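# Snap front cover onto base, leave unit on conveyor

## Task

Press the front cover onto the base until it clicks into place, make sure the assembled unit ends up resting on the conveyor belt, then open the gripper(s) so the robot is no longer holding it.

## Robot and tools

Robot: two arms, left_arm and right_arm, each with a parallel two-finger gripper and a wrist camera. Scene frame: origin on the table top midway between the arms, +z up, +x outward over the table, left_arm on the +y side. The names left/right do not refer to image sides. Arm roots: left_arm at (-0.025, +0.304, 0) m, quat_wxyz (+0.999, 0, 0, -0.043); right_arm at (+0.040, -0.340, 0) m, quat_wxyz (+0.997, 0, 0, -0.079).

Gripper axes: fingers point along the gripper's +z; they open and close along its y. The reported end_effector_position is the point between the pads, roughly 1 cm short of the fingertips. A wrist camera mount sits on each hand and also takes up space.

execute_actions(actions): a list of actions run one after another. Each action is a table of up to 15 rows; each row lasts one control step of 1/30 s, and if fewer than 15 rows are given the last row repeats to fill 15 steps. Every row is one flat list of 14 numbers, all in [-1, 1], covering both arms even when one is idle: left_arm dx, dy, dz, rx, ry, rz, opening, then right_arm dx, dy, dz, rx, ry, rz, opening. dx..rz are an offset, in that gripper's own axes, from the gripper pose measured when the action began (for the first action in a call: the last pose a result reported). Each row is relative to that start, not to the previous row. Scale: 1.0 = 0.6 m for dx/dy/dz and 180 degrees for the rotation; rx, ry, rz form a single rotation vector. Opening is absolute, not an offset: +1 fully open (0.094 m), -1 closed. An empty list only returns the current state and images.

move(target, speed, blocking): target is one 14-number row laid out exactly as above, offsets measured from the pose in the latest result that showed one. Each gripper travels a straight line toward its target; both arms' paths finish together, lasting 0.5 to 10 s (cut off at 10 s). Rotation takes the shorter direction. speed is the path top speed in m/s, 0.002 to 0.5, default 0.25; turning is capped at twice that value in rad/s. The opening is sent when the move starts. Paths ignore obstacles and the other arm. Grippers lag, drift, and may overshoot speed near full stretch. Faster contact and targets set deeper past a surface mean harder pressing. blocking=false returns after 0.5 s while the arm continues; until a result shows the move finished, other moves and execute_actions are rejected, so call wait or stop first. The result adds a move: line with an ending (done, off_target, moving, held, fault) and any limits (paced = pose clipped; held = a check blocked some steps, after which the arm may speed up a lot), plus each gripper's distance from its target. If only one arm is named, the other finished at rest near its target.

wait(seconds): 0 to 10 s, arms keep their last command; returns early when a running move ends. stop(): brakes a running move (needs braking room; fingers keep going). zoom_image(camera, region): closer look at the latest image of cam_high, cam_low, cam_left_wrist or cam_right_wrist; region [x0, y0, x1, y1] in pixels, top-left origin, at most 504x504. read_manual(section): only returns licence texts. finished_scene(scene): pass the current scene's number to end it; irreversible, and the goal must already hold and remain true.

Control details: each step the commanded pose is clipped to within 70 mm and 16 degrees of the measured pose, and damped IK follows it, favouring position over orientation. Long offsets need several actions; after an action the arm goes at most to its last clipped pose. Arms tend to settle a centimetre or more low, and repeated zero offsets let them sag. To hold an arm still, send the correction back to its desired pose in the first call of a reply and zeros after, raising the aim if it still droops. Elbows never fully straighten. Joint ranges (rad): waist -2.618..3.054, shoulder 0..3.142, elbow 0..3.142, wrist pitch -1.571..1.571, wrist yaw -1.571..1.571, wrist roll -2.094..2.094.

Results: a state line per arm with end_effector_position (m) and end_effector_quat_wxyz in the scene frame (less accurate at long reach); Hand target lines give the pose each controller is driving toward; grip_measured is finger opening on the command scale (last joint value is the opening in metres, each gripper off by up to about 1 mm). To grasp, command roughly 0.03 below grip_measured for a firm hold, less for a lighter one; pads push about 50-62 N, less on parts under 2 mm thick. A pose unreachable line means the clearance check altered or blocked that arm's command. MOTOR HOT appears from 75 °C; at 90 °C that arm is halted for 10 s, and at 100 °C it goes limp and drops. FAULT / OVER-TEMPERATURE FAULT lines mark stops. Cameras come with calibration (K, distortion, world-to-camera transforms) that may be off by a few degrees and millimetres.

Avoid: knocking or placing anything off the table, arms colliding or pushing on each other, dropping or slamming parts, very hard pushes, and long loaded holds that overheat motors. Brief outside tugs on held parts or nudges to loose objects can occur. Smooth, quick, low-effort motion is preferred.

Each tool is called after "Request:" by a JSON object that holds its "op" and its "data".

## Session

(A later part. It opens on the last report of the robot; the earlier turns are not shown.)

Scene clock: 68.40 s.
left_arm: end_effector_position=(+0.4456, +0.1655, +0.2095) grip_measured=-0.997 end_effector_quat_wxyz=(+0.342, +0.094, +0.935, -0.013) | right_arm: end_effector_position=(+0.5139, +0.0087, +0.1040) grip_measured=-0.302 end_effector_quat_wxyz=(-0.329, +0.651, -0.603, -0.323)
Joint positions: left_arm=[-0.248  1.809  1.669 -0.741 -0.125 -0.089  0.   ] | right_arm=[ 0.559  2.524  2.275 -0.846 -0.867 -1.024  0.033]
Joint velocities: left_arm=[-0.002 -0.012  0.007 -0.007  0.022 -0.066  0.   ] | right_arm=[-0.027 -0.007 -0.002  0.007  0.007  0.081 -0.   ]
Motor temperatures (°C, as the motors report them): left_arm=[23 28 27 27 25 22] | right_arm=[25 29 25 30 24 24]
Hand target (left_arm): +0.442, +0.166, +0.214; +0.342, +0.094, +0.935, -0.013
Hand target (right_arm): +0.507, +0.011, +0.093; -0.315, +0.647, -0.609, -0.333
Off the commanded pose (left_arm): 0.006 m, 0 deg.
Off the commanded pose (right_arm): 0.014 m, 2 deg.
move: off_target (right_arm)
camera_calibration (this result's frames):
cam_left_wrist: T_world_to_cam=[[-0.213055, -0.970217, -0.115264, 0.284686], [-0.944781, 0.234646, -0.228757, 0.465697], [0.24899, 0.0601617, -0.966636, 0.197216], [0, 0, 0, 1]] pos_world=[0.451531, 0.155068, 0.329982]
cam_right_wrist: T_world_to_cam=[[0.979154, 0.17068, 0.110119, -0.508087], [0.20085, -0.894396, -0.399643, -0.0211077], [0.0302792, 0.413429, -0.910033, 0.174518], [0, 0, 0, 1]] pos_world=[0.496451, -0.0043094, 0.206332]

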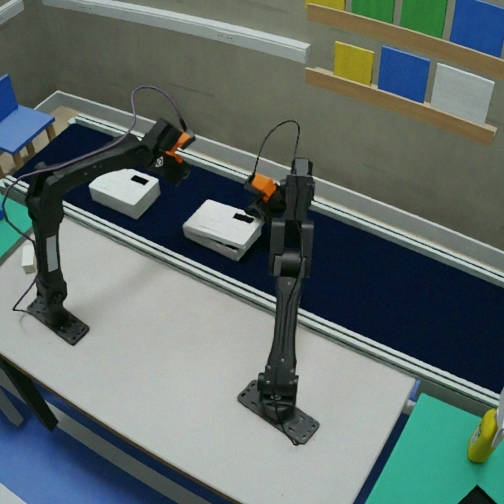

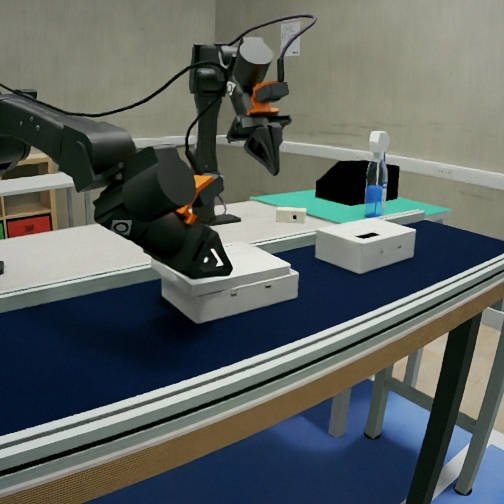

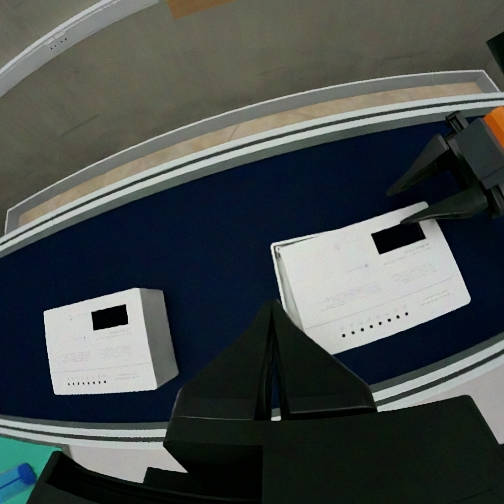

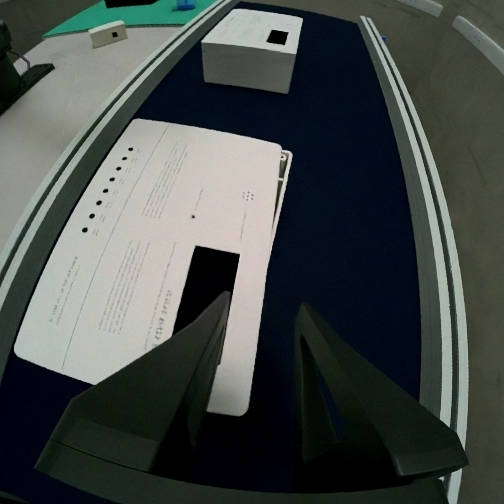

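Request:
{"op": "move", "data": {"target": [0,0,-0.01,0,0,0,-1, 0,0,-0.11,0,0,0,-0.3], "speed": 0.2}}

Request:
{"op": "move", "data": {"target": [0,0,0,0,0,0,-1, 0.0735,0.148,-0.061,0.1059,-0.1115,-0.4792,-0.3], "speed": 0.35}}

Scene clock: 70.93 s.
left_arm: end_effector_position=(+0.4456, +0.1655, +0.2095) grip_measured=-0.997 end_effector_quat_wxyz=(+0.342, +0.094, +0.935, -0.013) | right_arm: end_effector_position=(+0.5188, -0.0509, +0.1256) grip_measured=-0.302 end_effector_quat_wxyz=(-0.317, +0.648, -0.618, -0.313)
Joint positions: left_arm=[-0.248  1.809  1.669 -0.741 -0.125 -0.089  0.   ] | right_arm=[ 0.453  2.476  2.304 -1.051 -0.875 -1.159  0.033]
Joint velocities: left_arm=[-0.007  0.017 -0.007  0.066  0.022  0.081  0.   ] | right_arm=[ 0.002 -0.002 -0.017 -0.066 -0.007  0.007 -0.001]
Motor temperatures (°C, as the motors report them): left_arm=[23 28 27 27 25 22] | right_arm=[25 30 26 30 24 24]
Hand target (left_arm): +0.442, +0.166, +0.214; +0.342, +0.094, +0.935, -0.013
Hand target (right_arm): +0.516, -0.046, +0.141; -0.329, +0.651, -0.604, -0.322
Off the commanded pose (left_arm): 0.006 m, 0 deg.
Off the commanded pose (right_arm): 0.018 m, 2 deg.
move: off_target (right_arm)
camera_calibration (this result's frames):
cam_left_wrist: T_world_to_cam=[[-0.213055, -0.970217, -0.115264, 0.284686], [-0.944781, 0.234646, -0.228757, 0.465697], [0.24899, 0.0601617, -0.966636, 0.197216], [0, 0, 0, 1]] pos_world=[0.451531, 0.155068, 0.329982]
cam_right_wrist: T_world_to_cam=[[0.984038, 0.152112, 0.0923632, -0.506339], [0.17579, -0.911642, -0.371492, -0.0581968], [0.0276938, 0.381798, -0.923831, 0.220126], [0, 0, 0, 1]] pos_world=[0.502391, -0.060078, 0.228507]

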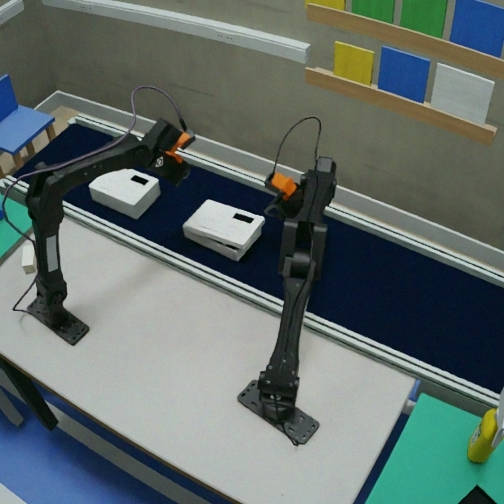

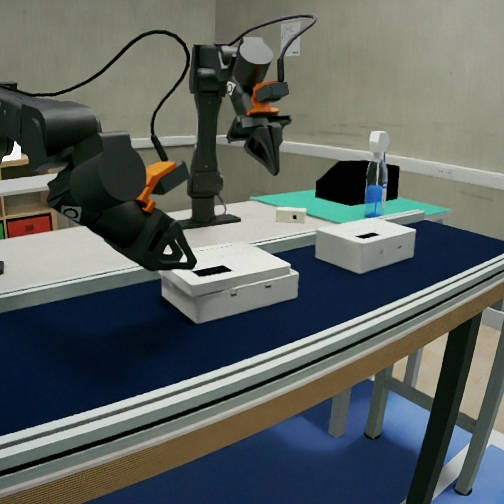

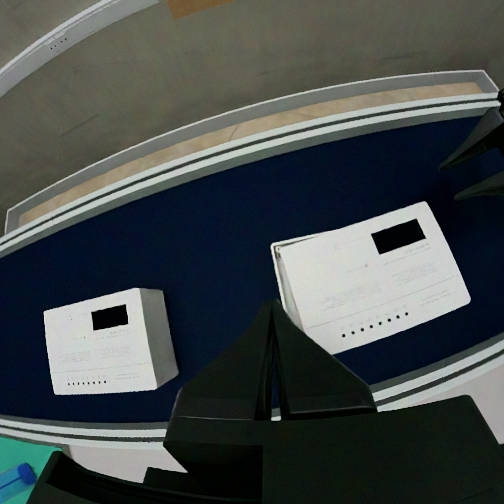

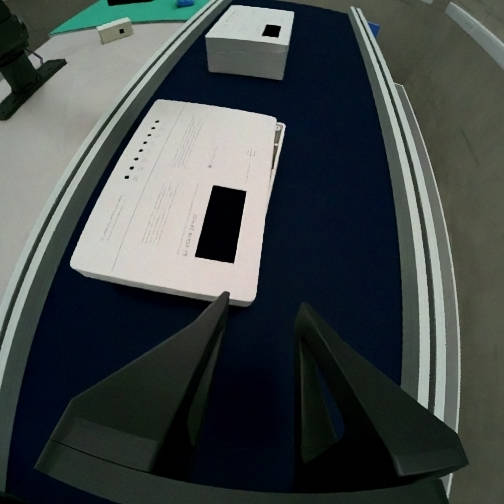

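Scene clock: 73.97 s.
left_arm: end_effector_position=(+0.4456, +0.1655, +0.2095) grip_measured=-0.997 end_effector_quat_wxyz=(+0.342, +0.094, +0.935, -0.013) | right_arm: end_effector_position=(+0.4374, -0.1037, +0.1194) grip_measured=-0.302 end_effector_quat_wxyz=(-0.662, +0.749, -0.020, +0.019)
Joint positions: left_arm=[-0.248  1.809  1.669 -0.741 -0.125 -0.089  0.   ] | right_arm=[ 0.309  2.075  1.085  0.445 -1.331 -2.104  0.033]
Joint velocities: left_arm=[-0.017  0.002  0.002  0.022  0.007 -0.081  0.   ] | right_arm=[-0.002 -0.002  0.007 -0.007 -0.066  0.066 -0.001]
Motor temperatures (°C, as the motors report them): left_arm=[23 28 27 27 25 22] | right_arm=[25 30 25 30 24 24]
Hand target (left_arm): +0.446, +0.165, +0.210; +0.342, +0.094, +0.935, -0.013
Hand target (right_arm): +0.434, -0.108, +0.112; -0.665, +0.746, -0.027, +0.005
Off the commanded pose (left_arm): 0.000 m, 0 deg.
Off the commanded pose (right_arm): 0.012 m, 7 deg.
joint sent to its limit (right arm) — the command would take joint 6 (wrist roll) past its lower limit, so that joint was sent only as far as its limit.
move: off_target (right_arm)
camera_calibration (this result's frames):
cam_left_wrist: T_world_to_cam=[[-0.213055, -0.970217, -0.115264, 0.284686], [-0.944781, 0.234646, -0.228757, 0.465697], [0.24899, 0.0601617, -0.966636, 0.197216], [0, 0, 0, 1]] pos_world=[0.451531, 0.155068, 0.329982]
cam_right_wrist: T_world_to_cam=[[-0.116791, 0.181429, 0.976444, -0.0386638], [0.823396, -0.532048, 0.197343, -0.406126], [0.555319, 0.827048, -0.0872498, -0.0477149], [0, 0, 0, 1]] pos_world=[0.356384, -0.169601, 0.113736]

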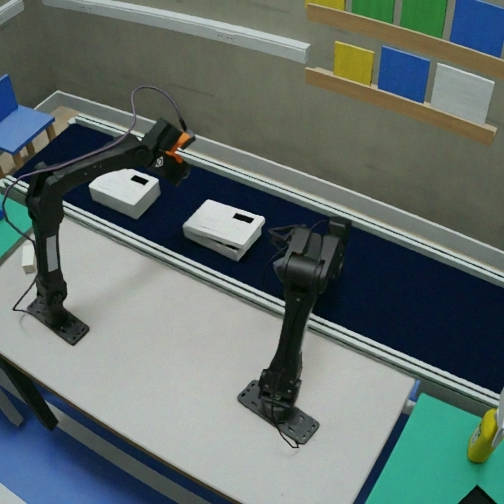

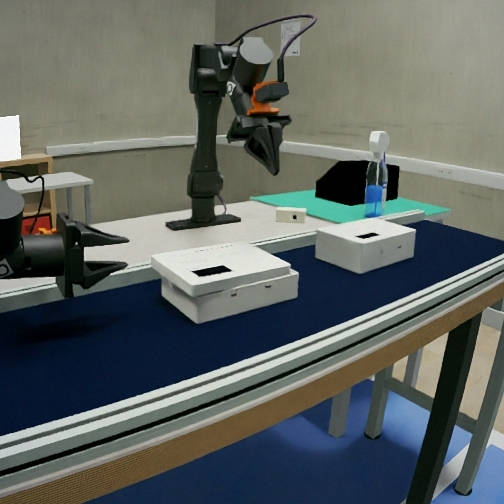

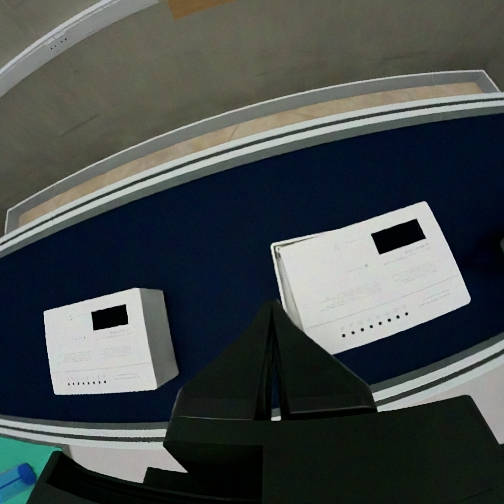

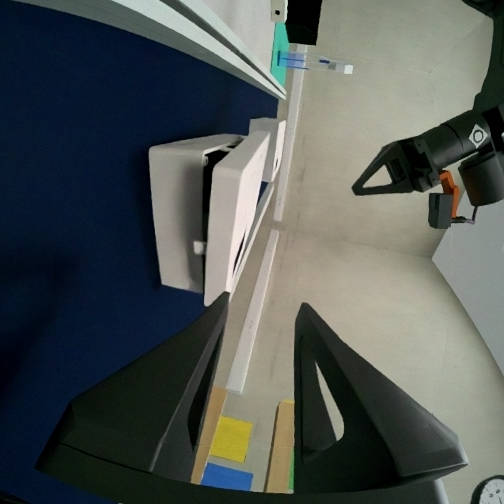

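Request:
{"op": "execute_actions", "data": {"actions": []}}

Scene clock: 74.63 s.
left_arm: end_effector_position=(+0.4456, +0.1655, +0.2095) grip_measured=-0.997 end_effector_quat_wxyz=(+0.342, +0.094, +0.935, -0.013) | right_arm: end_effector_position=(+0.4373, -0.1036, +0.1199) grip_measured=-0.302 end_effector_quat_wxyz=(-0.662, +0.749, -0.019, +0.019)
Joint positions: left_arm=[-0.248  1.809  1.669 -0.741 -0.125 -0.089  0.   ] | right_arm=[ 0.309  2.075  1.085  0.448 -1.333 -2.104  0.033]
Joint velocities: left_arm=[ 0.012  0.007  0.002  0.022  0.022  0.037 -0.001] | right_arm=[ 0.017 -0.007 -0.002 -0.051  0.051  0.037  0.   ]
Motor temperatures (°C, as the motors report them): left_arm=[23 28 27 27 25 22] | right_arm=[25 30 25 30 24 24]
Hand target (left_arm): +0.446, +0.165, +0.210; +0.342, +0.094, +0.935, -0.013
Hand target (right_arm): +0.434, -0.108, +0.112; -0.665, +0.746, -0.027, +0.005
Off the commanded pose (left_arm): 0.000 m, 0 deg.
Off the commanded pose (right_arm): 0.012 m, 7 deg.
camera_calibration (this result's frames):
cam_left_wrist: T_world_to_cam=[[-0.213055, -0.970217, -0.115264, 0.284686], [-0.944781, 0.234646, -0.228757, 0.465697], [0.24899, 0.0601617, -0.966636, 0.197216], [0, 0, 0, 1]] pos_world=[0.451531, 0.155068, 0.329982]
cam_right_wrist: T_world_to_cam=[[-0.119519, 0.179893, 0.976398, -0.0380693], [0.82377, -0.530976, 0.198664, -0.406276], [0.554182, 0.828072, -0.0847287, -0.0473504], [0, 0, 0, 1]] pos_world=[0.356369, -0.169665, 0.113871]

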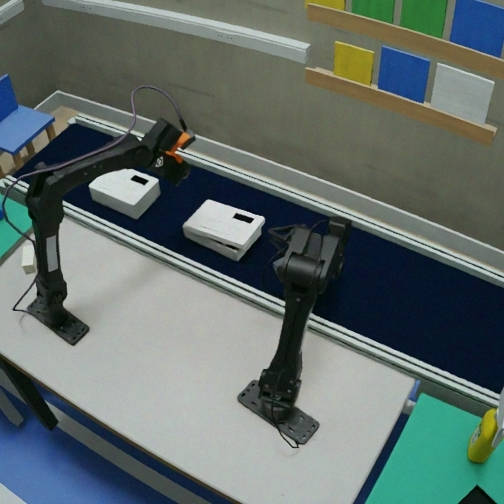

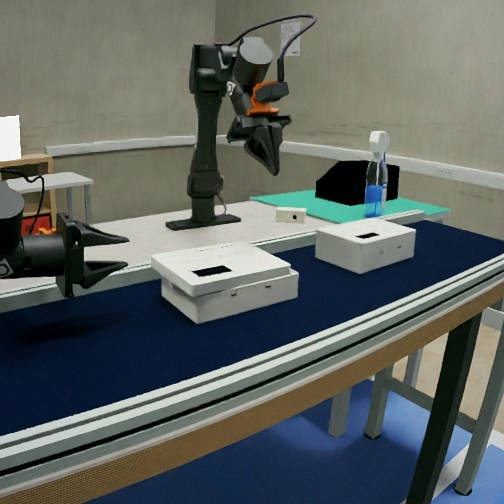

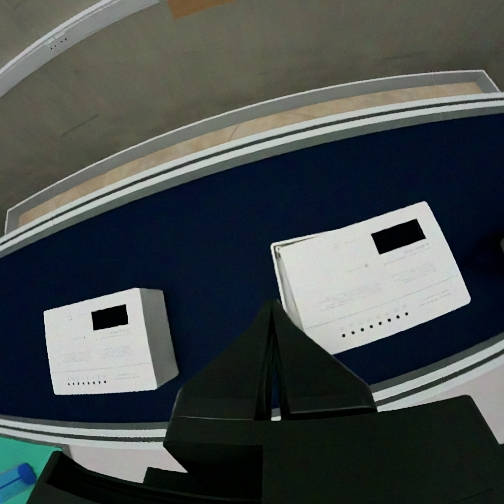

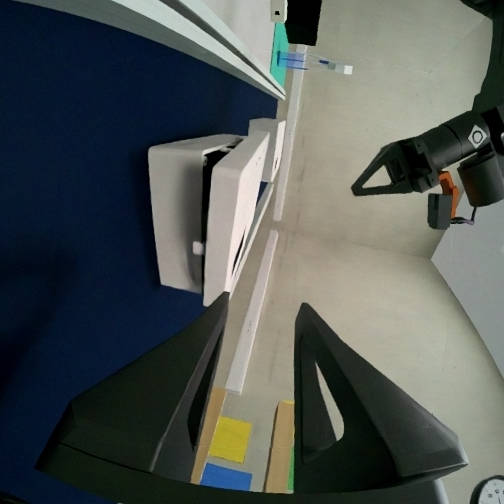

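Request:
{"op": "move", "data": {"target": [0,0,0,0,0,0,-1, -0.02,0.07,0.0,0,0,0,-0.3], "speed": 0.08}}

Scene clock: 75.80 s.
left_arm: end_effector_position=(+0.4456, +0.1655, +0.2095) grip_measured=-0.997 end_effector_quat_wxyz=(+0.342, +0.094, +0.935, -0.013) | right_arm: end_effector_position=(+0.4293, -0.1048, +0.0860) grip_measured=-0.302 end_effector_quat_wxyz=(-0.664, +0.747, -0.010, +0.030)
Joint positions: left_arm=[-0.248  1.809  1.669 -0.741 -0.125 -0.089  0.   ] | right_arm=[ 0.309  2.155  1.015  0.625 -1.332 -2.105  0.033]
Joint velocities: left_arm=[-0.002  0.007 -0.002  0.022  0.022  0.037 -0.   ] | right_arm=[-0.007 -0.002  0.002  0.081 -0.066 -0.007  0.   ]
Motor temperatures (°C, as the motors report them): left_arm=[23 28 27 27 25 22] | right_arm=[25 30 25 30 24 24]
Hand target (left_arm): +0.446, +0.165, +0.210; +0.342, +0.094, +0.935, -0.013
Hand target (right_arm): +0.425, -0.108, +0.078; -0.663, +0.748, -0.020, +0.020
Off the commanded pose (left_arm): 0.000 m, 0 deg.
Off the commanded pose (right_arm): 0.009 m, 2 deg.
joint sent to its limit (right arm) — the command would take joint 6 (wrist roll) past its lower limit, so that joint was sent only as far as its limit.
move: done
camera_calibration (this result's frames):
cam_left_wrist: T_world_to_cam=[[-0.213055, -0.970217, -0.115264, 0.284686], [-0.944781, 0.234646, -0.228757, 0.465697], [0.24899, 0.0601617, -0.966636, 0.197216], [0, 0, 0, 1]] pos_world=[0.451531, 0.155068, 0.329982]
cam_right_wrist: T_world_to_cam=[[-0.146341, 0.176118, 0.97343, 0.00561391], [0.81786, -0.532026, 0.21921, -0.392993], [0.556497, 0.828209, -0.0661826, -0.0473721], [0, 0, 0, 1]] pos_world=[0.348597, -0.170837, 0.0775479]

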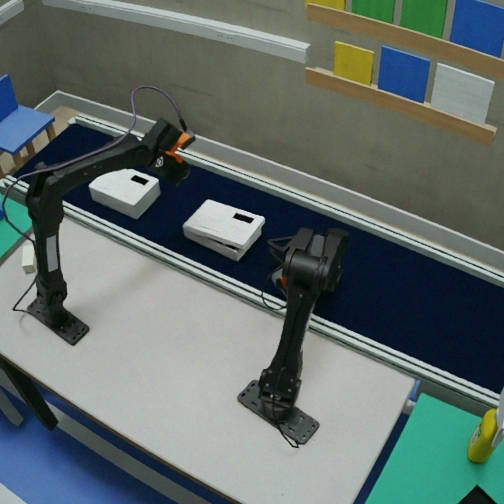

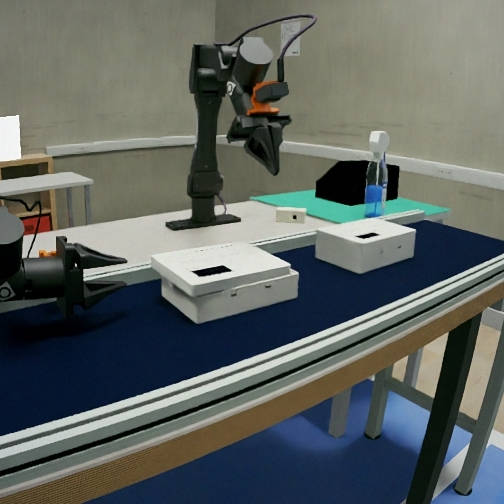

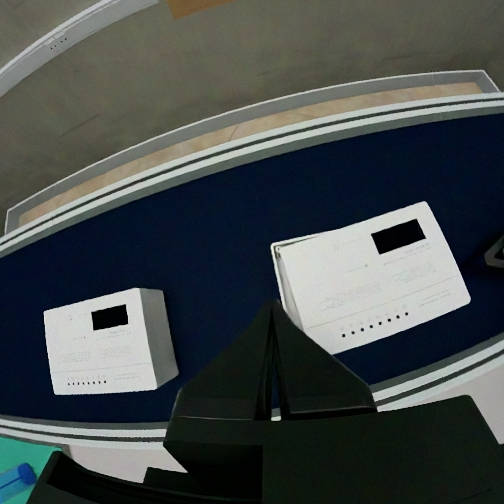

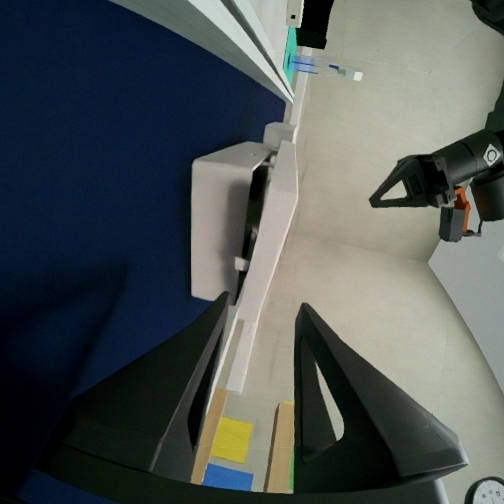

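Request:
{"op": "move", "data": {"target": [0,0,0,0,0,0,-1, -0.01,0.01,0.07,0,0,0,-0.3], "speed": 0.06}}

Scene clock: 77.20 s.
left_arm: end_effector_position=(+0.4456, +0.1655, +0.2095) grip_measured=-0.997 end_effector_quat_wxyz=(+0.342, +0.094, +0.935, -0.013) | right_arm: end_effector_position=(+0.4286, -0.0661, +0.0838) grip_measured=-0.302 end_effector_quat_wxyz=(-0.667, +0.744, +0.002, +0.045)
Joint positions: left_arm=[-0.248  1.809  1.669 -0.741 -0.125 -0.089  0.   ] | right_arm=[ 0.408  2.206  1.015  0.857 -1.24  -1.958  0.033]
Joint velocities: left_arm=[ 0.002  0.022  0.002 -0.007 -0.037  0.007  0.   ] | right_arm=[ 0.002  0.002 -0.017 -0.007 -0.007 -0.11   0.001]
Motor temperatures (°C, as the motors report them): left_arm=[23 28 27 27 25 22] | right_arm=[25 29 25 30 24 24]
Hand target (left_arm): +0.446, +0.165, +0.210; +0.342, +0.094, +0.935, -0.013
Hand target (right_arm): +0.425, -0.063, +0.076; -0.665, +0.746, -0.010, +0.030
Off the commanded pose (left_arm): 0.000 m, 0 deg.
Off the commanded pose (right_arm): 0.010 m, 2 deg.
move: done
camera_calibration (this result's frames):
cam_left_wrist: T_world_to_cam=[[-0.213055, -0.970217, -0.115264, 0.284686], [-0.944781, 0.234646, -0.228757, 0.465697], [0.24899, 0.0601617, -0.966636, 0.197216], [0, 0, 0, 1]] pos_world=[0.451531, 0.155068, 0.329982]
cam_right_wrist: T_world_to_cam=[[-0.184171, 0.168951, 0.968265, 0.0170536], [0.807796, -0.5352, 0.247035, -0.369553], [0.559952, 0.827657, -0.0379092, -0.0830995], [0, 0, 0, 1]] pos_world=[0.348196, -0.131888, 0.0716297]

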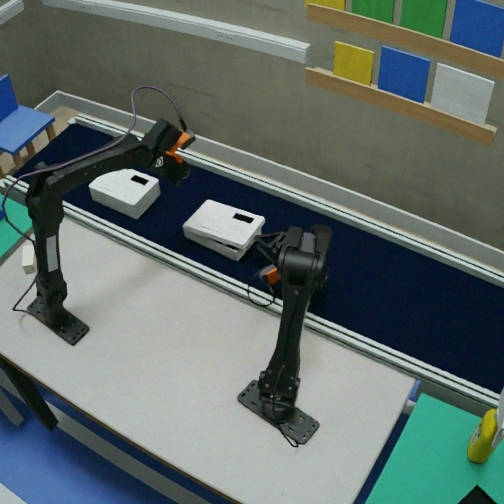

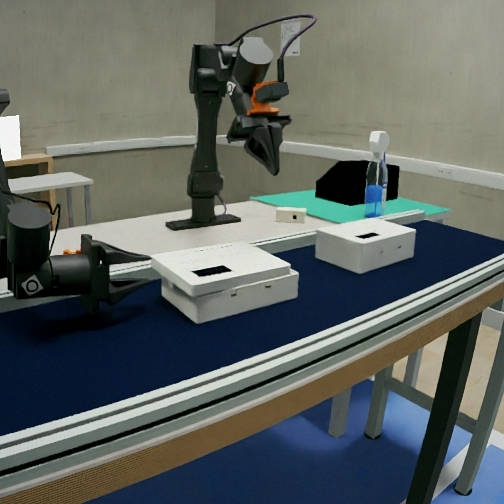

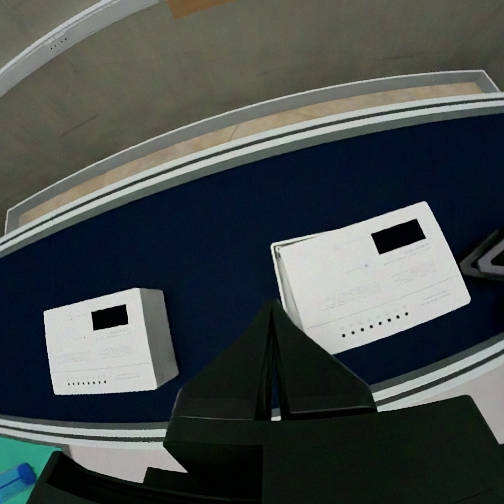

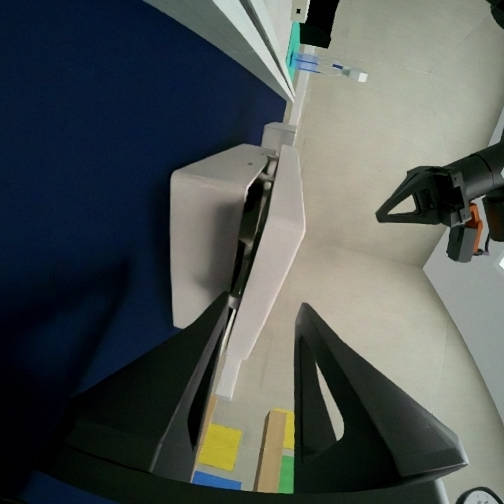

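Request:
{"op": "move", "data": {"target": [0,0,0,0,0,0,-1, -0.028,0.022,0.0,0,0,0,-0.2], "speed": 0.05}}

Request:
{"op": "zoom_image", "data": {"camera": "cam_low", "region": [60,220,310,340]}}

Scene clock: 78.23 s.
left_arm: end_effector_position=(+0.4456, +0.1655, +0.2095) grip_measured=-0.997 end_effector_quat_wxyz=(+0.342, +0.094, +0.935, -0.013) | right_arm: end_effector_position=(+0.4199, -0.0685, +0.0815) grip_measured=-0.202 end_effector_quat_wxyz=(-0.670, +0.739, +0.015, +0.061)
Joint positions: left_arm=[-0.248  1.809  1.669 -0.741 -0.125 -0.089  0.   ] | right_arm=[ 0.408  2.206  0.962  0.953 -1.238 -1.956  0.037]
Joint velocities: left_arm=[-0.022  0.007 -0.007  0.037  0.007 -0.007  0.001] | right_arm=[ 0.007 -0.002 -0.002  0.066 -0.007  0.007 -0.001]
Motor temperatures (°C, as the motors report them): left_arm=[23 28 27 27 25 22] | right_arm=[25 29 25 30 24 24]
Hand target (left_arm): +0.446, +0.165, +0.210; +0.342, +0.094, +0.935, -0.013
Hand target (right_arm): +0.412, -0.067, +0.070; -0.667, +0.744, +0.002, +0.045
Off the commanded pose (left_arm): 0.000 m, 0 deg.
Off the commanded pose (right_arm): 0.014 m, 2 deg.
move: off_target (right_arm)
camera_calibration (this result's frames):
cam_left_wrist: T_world_to_cam=[[-0.213055, -0.970217, -0.115264, 0.284686], [-0.944781, 0.234646, -0.228757, 0.465697], [0.24899, 0.0601617, -0.966636, 0.197216], [0, 0, 0, 1]] pos_world=[0.451531, 0.155068, 0.329982]
cam_right_wrist: T_world_to_cam=[[-0.222439, 0.159696, 0.961779, 0.0340704], [0.796092, -0.539728, 0.273737, -0.360779], [0.562813, 0.826554, -0.00707626, -0.0801569], [0, 0, 0, 1]] pos_world=[0.339905, -0.133909, 0.065423]

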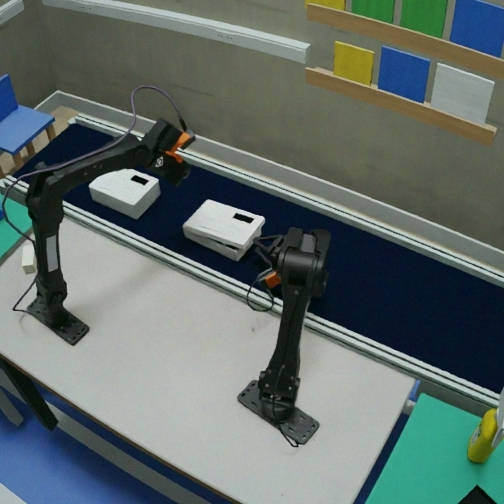

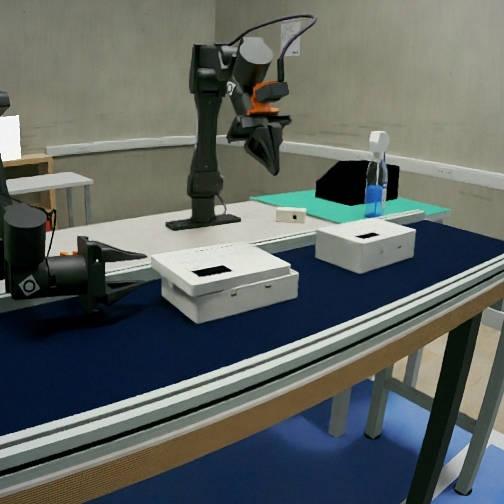

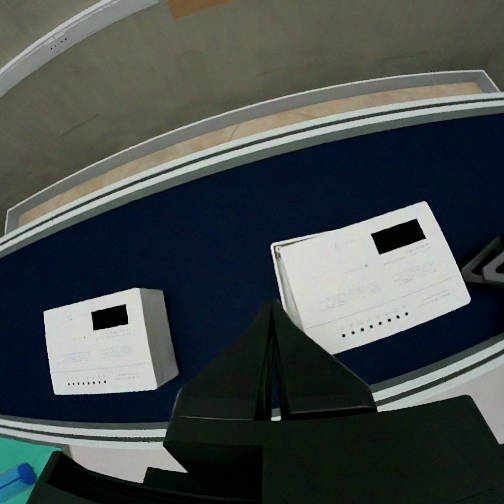

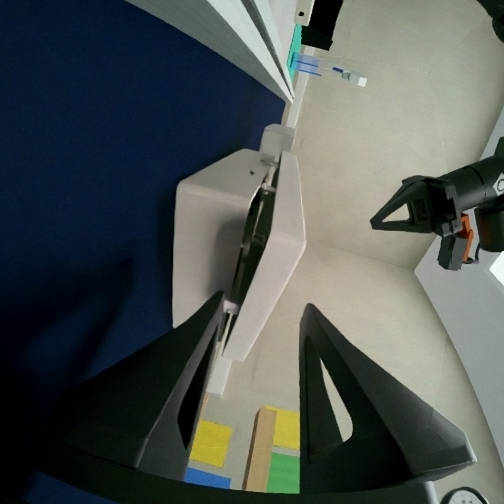

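Region (60, 220, 310, 340) of cam_low's 504x504 image, scaled by 2.016, with more detail than that image has; it fills the top 242 rows of this view, and the rest is white.

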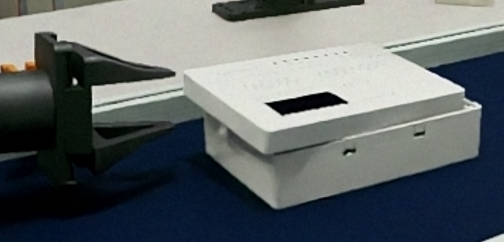

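Request:
{"op": "move", "data": {"target": [0,0,0,0,0,0,-1, 0,0.0,0.045,0,0,0.05,-0.2], "speed": 0.04}}

Request:
{"op": "zoom_image", "data": {"camera": "cam_left_wrist", "region": [250,140,504,360]}}

Scene clock: 80.77 s.
left_arm: end_effector_position=(+0.4456, +0.1655, +0.2095) grip_measured=-0.997 end_effector_quat_wxyz=(+0.342, +0.094, +0.935, -0.013) | right_arm: end_effector_position=(+0.4152, -0.0486, +0.0764) grip_measured=-0.202 end_effector_quat_wxyz=(-0.671, +0.740, -0.044, +0.009)
Joint positions: left_arm=[-0.248  1.809  1.669 -0.741 -0.125 -0.089  0.   ] | right_arm=[ 0.463  2.226  0.962  1.001 -1.181 -1.77   0.037]
Joint velocities: left_arm=[-0.017 -0.017  0.017  0.037  0.066  0.022  0.001] | right_arm=[-0.002 -0.002  0.022 -0.007  0.022  0.081 -0.001]
Motor temperatures (°C, as the motors report them): left_arm=[23 28 27 27 25 22] | right_arm=[25 29 25 30 24 24]
Hand target (left_arm): +0.446, +0.165, +0.210; +0.342, +0.094, +0.935, -0.013
Hand target (right_arm): +0.421, -0.042, +0.079; -0.673, +0.738, -0.043, +0.008
Off the commanded pose (left_arm): 0.000 m, 0 deg.
Off the commanded pose (right_arm): 0.010 m, 0 deg.
move: done
camera_calibration (this result's frames):
cam_left_wrist: T_world_to_cam=[[-0.213055, -0.970217, -0.115264, 0.284686], [-0.944781, 0.234646, -0.228757, 0.465697], [0.24899, 0.0601617, -0.966636, 0.197216], [0, 0, 0, 1]] pos_world=[0.451531, 0.155068, 0.329982]
cam_right_wrist: T_world_to_cam=[[-0.0688438, 0.156713, 0.985242, -0.0310363], [0.818648, -0.555541, 0.145567, -0.345237], [0.570155, 0.816587, -0.0900469, -0.0911746], [0, 0, 0, 1]] pos_world=[0.332475, -0.112478, 0.0726235]

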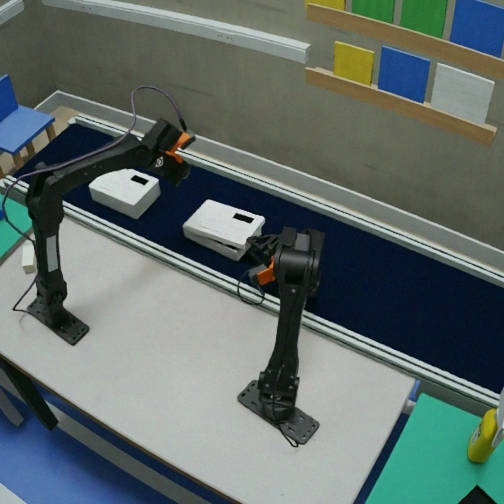

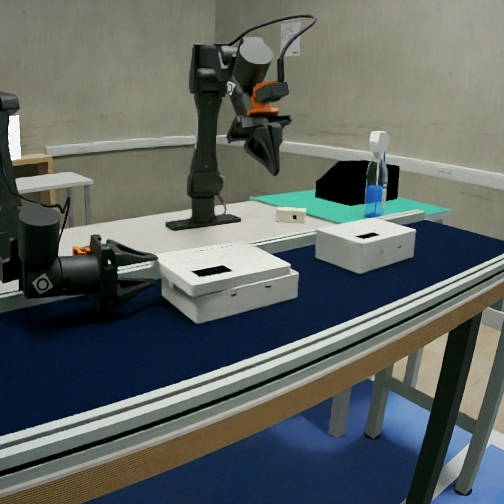

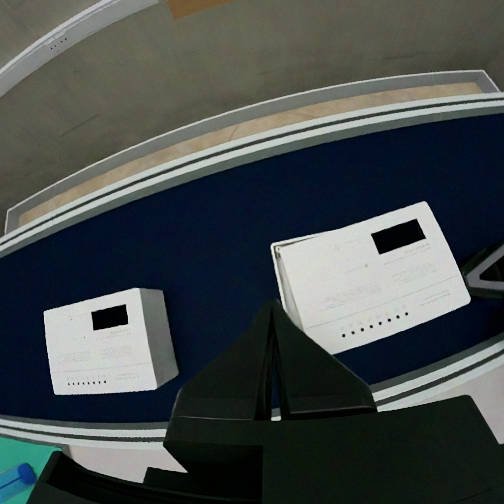

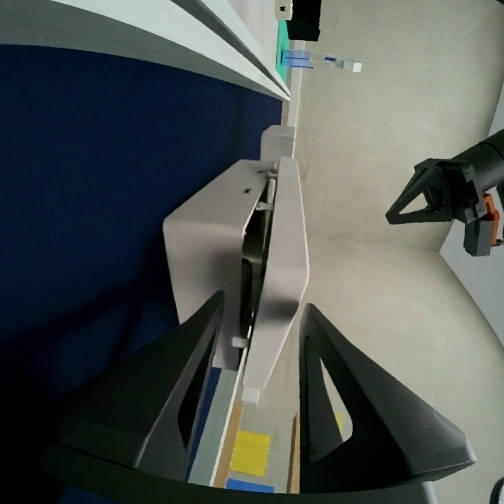

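Region (250, 140, 504, 360) of cam_left_wrist's 504x504 image, scaled by 1.984, with more detail than that image has; it fills the top 437 rows of this view, and the rest is white.

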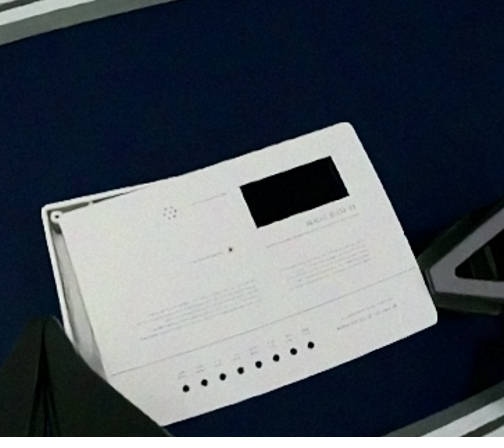

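Request:
{"op": "move", "data": {"target": [0,0,0,0,0,0,-1, 0.005,-0.02,0.0,0,0,0,-0.2], "speed": 0.04}}

Request:
{"op": "move", "data": {"target": [0,0,0,0,0,0,-1, 0.005,-0.005,0.027,0,0,0,-0.2], "speed": 0.04}}

Request:
{"op": "zoom_image", "data": {"camera": "cam_left_wrist", "region": [250,140,504,360]}}

Scene clock: 81.70 s.
left_arm: end_effector_position=(+0.4456, +0.1655, +0.2095) grip_measured=-0.997 end_effector_quat_wxyz=(+0.342, +0.094, +0.935, -0.013) | right_arm: end_effector_position=(+0.4154, -0.0485, +0.0807) grip_measured=-0.202 end_effector_quat_wxyz=(-0.671, +0.740, -0.045, +0.009)
Joint positions: left_arm=[-0.248  1.809  1.669 -0.741 -0.125 -0.089  0.   ] | right_arm=[ 0.463  2.212  0.962  0.988 -1.18  -1.768  0.037]
Joint velocities: left_arm=[ 0.007 -0.007 -0.037 -0.022 -0.037 -0.095 -0.   ] | right_arm=[-0.002  0.002  0.012 -0.037 -0.022  0.022  0.001]
Motor temperatures (°C, as the motors report them): left_arm=[23 28 27 27 25 22] | right_arm=[25 29 25 30 24 24]
Hand target (left_arm): +0.446, +0.165, +0.210; +0.342, +0.094, +0.935, -0.013
Hand target (right_arm): +0.419, -0.048, +0.088; -0.672, +0.739, -0.044, +0.010
Off the commanded pose (left_arm): 0.000 m, 0 deg.
Off the commanded pose (right_arm): 0.008 m, 0 deg.
move: done
camera_calibration (this result's frames):
cam_left_wrist: T_world_to_cam=[[-0.213055, -0.970217, -0.115264, 0.284686], [-0.944781, 0.234646, -0.228757, 0.465697], [0.24899, 0.0601617, -0.966636, 0.197216], [0, 0, 0, 1]] pos_world=[0.451531, 0.155068, 0.329982]
cam_right_wrist: T_world_to_cam=[[-0.067948, 0.156349, 0.985362, -0.0356524], [0.818222, -0.556393, 0.144706, -0.345842], [0.570873, 0.816077, -0.0901225, -0.0912586], [0, 0, 0, 1]] pos_world=[0.33265, -0.112375, 0.0769515]

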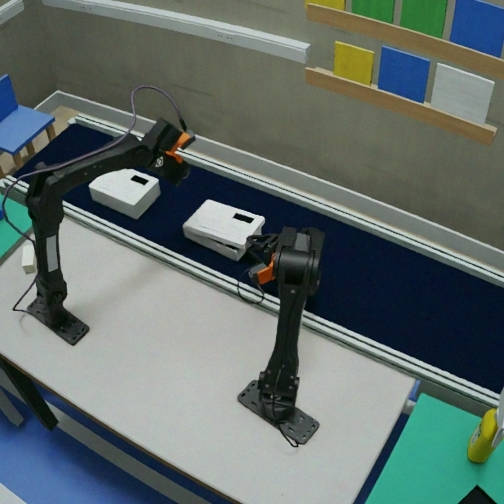

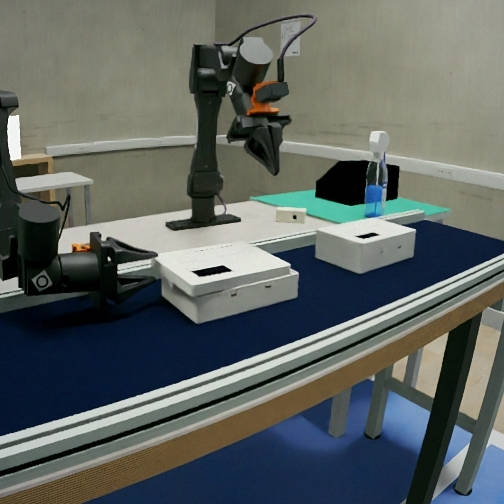

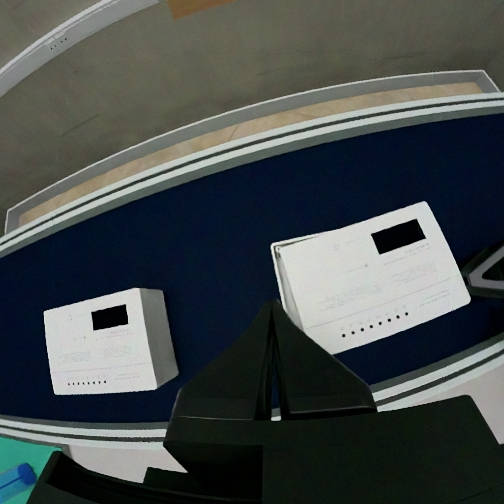

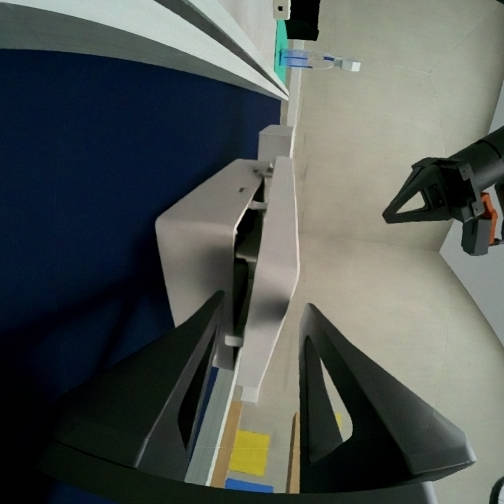

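Scene clock: 82.70 s.
left_arm: end_effector_position=(+0.4456, +0.1655, +0.2095) grip_measured=-0.997 end_effector_quat_wxyz=(+0.342, +0.094, +0.935, -0.013) | right_arm: end_effector_position=(+0.4158, -0.0379, +0.0824) grip_measured=-0.202 end_effector_quat_wxyz=(-0.671, +0.740, -0.042, +0.014)
Joint positions: left_arm=[-0.248  1.809  1.669 -0.741 -0.125 -0.089  0.   ] | right_arm=[ 0.49   2.216  0.976  0.993 -1.151 -1.762  0.037]
Joint velocities: left_arm=[-0.012 -0.012 -0.017 -0.081 -0.037 -0.066 -0.   ] | right_arm=[-0.002 -0.007 -0.022 -0.022  0.051  0.066 -0.001]
Motor temperatures (°C, as the motors report them): left_arm=[23 28 27 27 25 22] | right_arm=[25 29 25 30 24 24]
Hand target (left_arm): +0.446, +0.165, +0.210; +0.342, +0.094, +0.935, -0.013
Hand target (right_arm): +0.419, -0.032, +0.082; -0.671, +0.740, -0.045, +0.009
Off the commanded pose (left_arm): 0.000 m, 0 deg.
Off the commanded pose (right_arm): 0.007 m, 1 deg.
move: done
camera_calibration (this result's frames):
cam_left_wrist: T_world_to_cam=[[-0.213055, -0.970217, -0.115264, 0.284686], [-0.944781, 0.234646, -0.228757, 0.465697], [0.24899, 0.0601617, -0.966636, 0.197216], [0, 0, 0, 1]] pos_world=[0.451531, 0.155068, 0.329982]
cam_right_wrist: T_world_to_cam=[[-0.0782177, 0.158327, 0.984284, -0.0345051], [0.815545, -0.557683, 0.154515, -0.340213], [0.573383, 0.814814, -0.0855023, -0.101436], [0, 0, 0, 1]] pos_world=[0.332922, -0.101616, 0.0778577]

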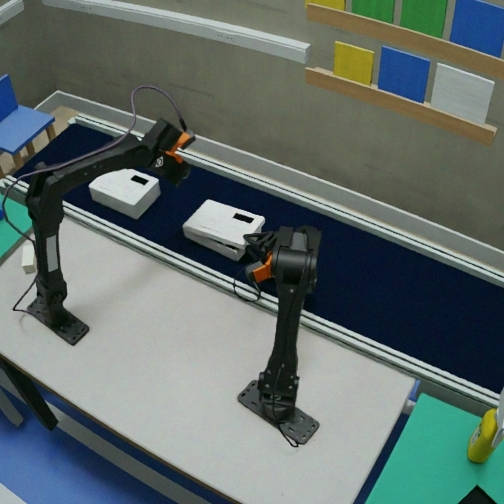

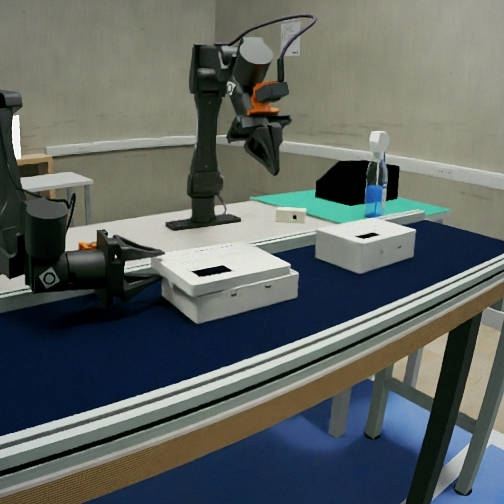

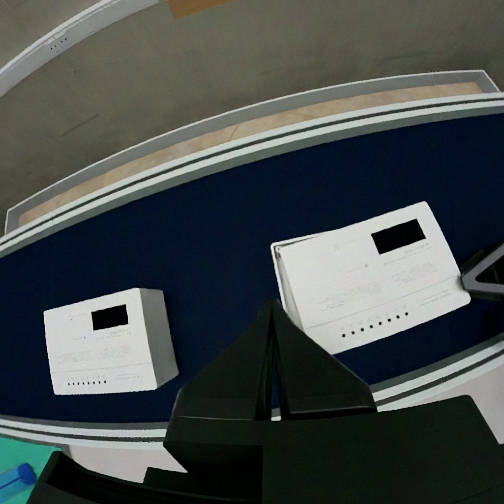

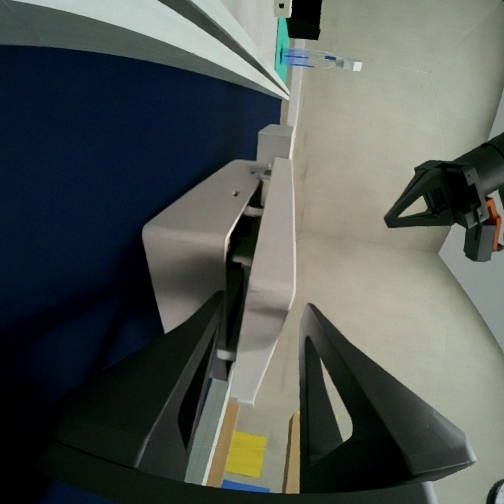

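Region (250, 140, 504, 360) of cam_left_wrist's 504x504 image, scaled by 1.984, with more detail than that image has; it fills the top 437 rows of this view, and the rest is white.

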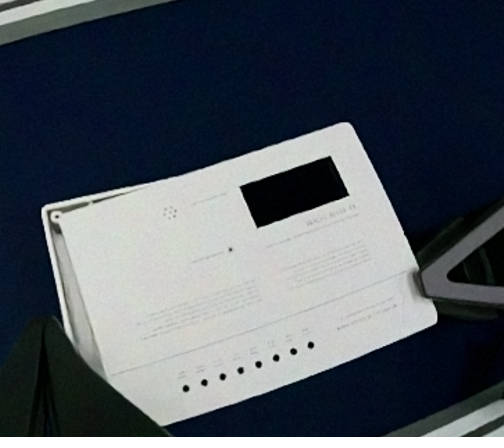

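Request:
{"op": "move", "data": {"target": [0,0,0,0,0,0,-1, 0.0,0.0,0.005,0,0,0,-0.8], "speed": 0.04}}

Request:
{"op": "zoom_image", "data": {"camera": "cam_left_wrist", "region": [250,140,504,360]}}

Scene clock: 83.53 s.
left_arm: end_effector_position=(+0.4456, +0.1655, +0.2095) grip_measured=-0.997 end_effector_quat_wxyz=(+0.342, +0.094, +0.935, -0.013) | right_arm: end_effector_position=(+0.4160, -0.0378, +0.0837) grip_measured=-0.640 end_effector_quat_wxyz=(-0.672, +0.739, -0.038, +0.018)
Joint positions: left_arm=[-0.248  1.809  1.669 -0.741 -0.125 -0.089  0.   ] | right_arm=[ 0.49   2.216  0.976  1.002 -1.152 -1.764  0.017]
Joint velocities: left_arm=[-0.017 -0.002 -0.017 -0.022 -0.051  0.081 -0.   ] | right_arm=[-0.017 -0.002  0.002 -0.066 -0.022  0.081 -0.002]
Motor temperatures (°C, as the motors report them): left_arm=[23 28 27 27 25 22] | right_arm=[25 29 25 30 24 24]
Hand target (left_arm): +0.446, +0.165, +0.210; +0.342, +0.094, +0.935, -0.013
Hand target (right_arm): +0.416, -0.035, +0.082; -0.671, +0.740, -0.042, +0.014
Off the commanded pose (left_arm): 0.000 m, 0 deg.
Off the commanded pose (right_arm): 0.003 m, 1 deg.
move: done
camera_calibration (this result's frames):
cam_left_wrist: T_world_to_cam=[[-0.213055, -0.970217, -0.115264, 0.284686], [-0.944781, 0.234646, -0.228757, 0.465697], [0.24899, 0.0601617, -0.966636, 0.197216], [0, 0, 0, 1]] pos_world=[0.451531, 0.155068, 0.329982]
cam_right_wrist: T_world_to_cam=[[-0.0886596, 0.155415, 0.983863, -0.0314996], [0.814194, -0.55769, 0.161465, -0.34056], [0.573784, 0.81537, -0.077093, -0.102399], [0, 0, 0, 1]] pos_world=[0.333244, -0.101538, 0.0780855]

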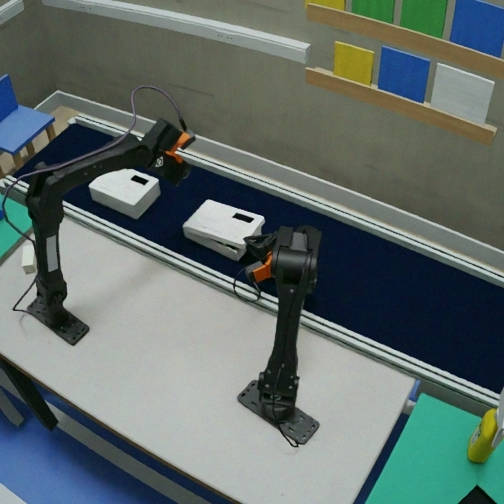

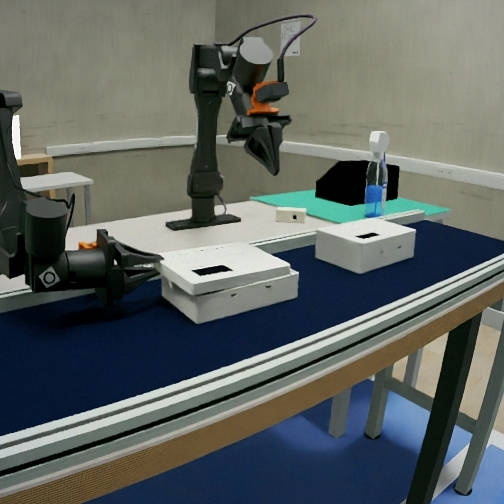

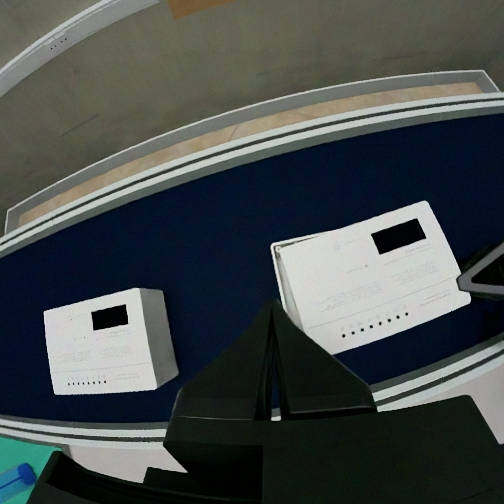

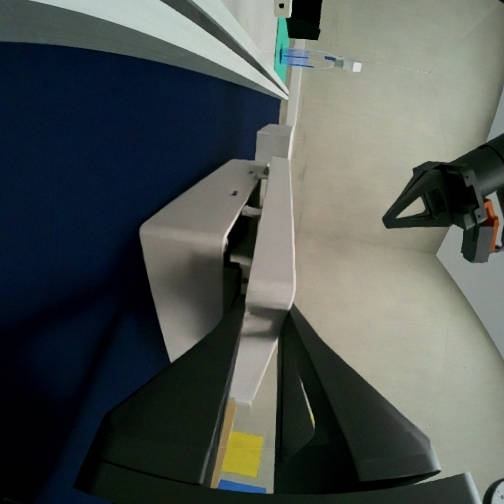

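Region (250, 140, 504, 360) of cam_left_wrist's 504x504 image, scaled by 1.984, with more detail than that image has; it fills the top 437 rows of this view, and the rest is white.

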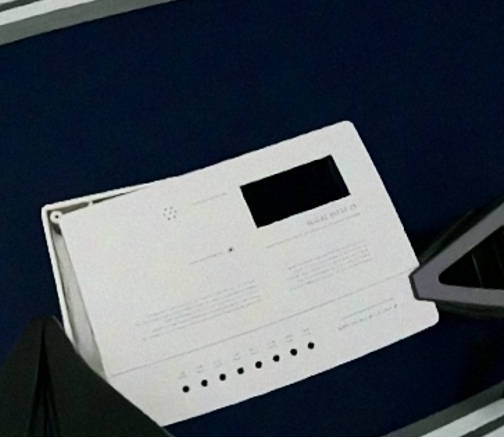

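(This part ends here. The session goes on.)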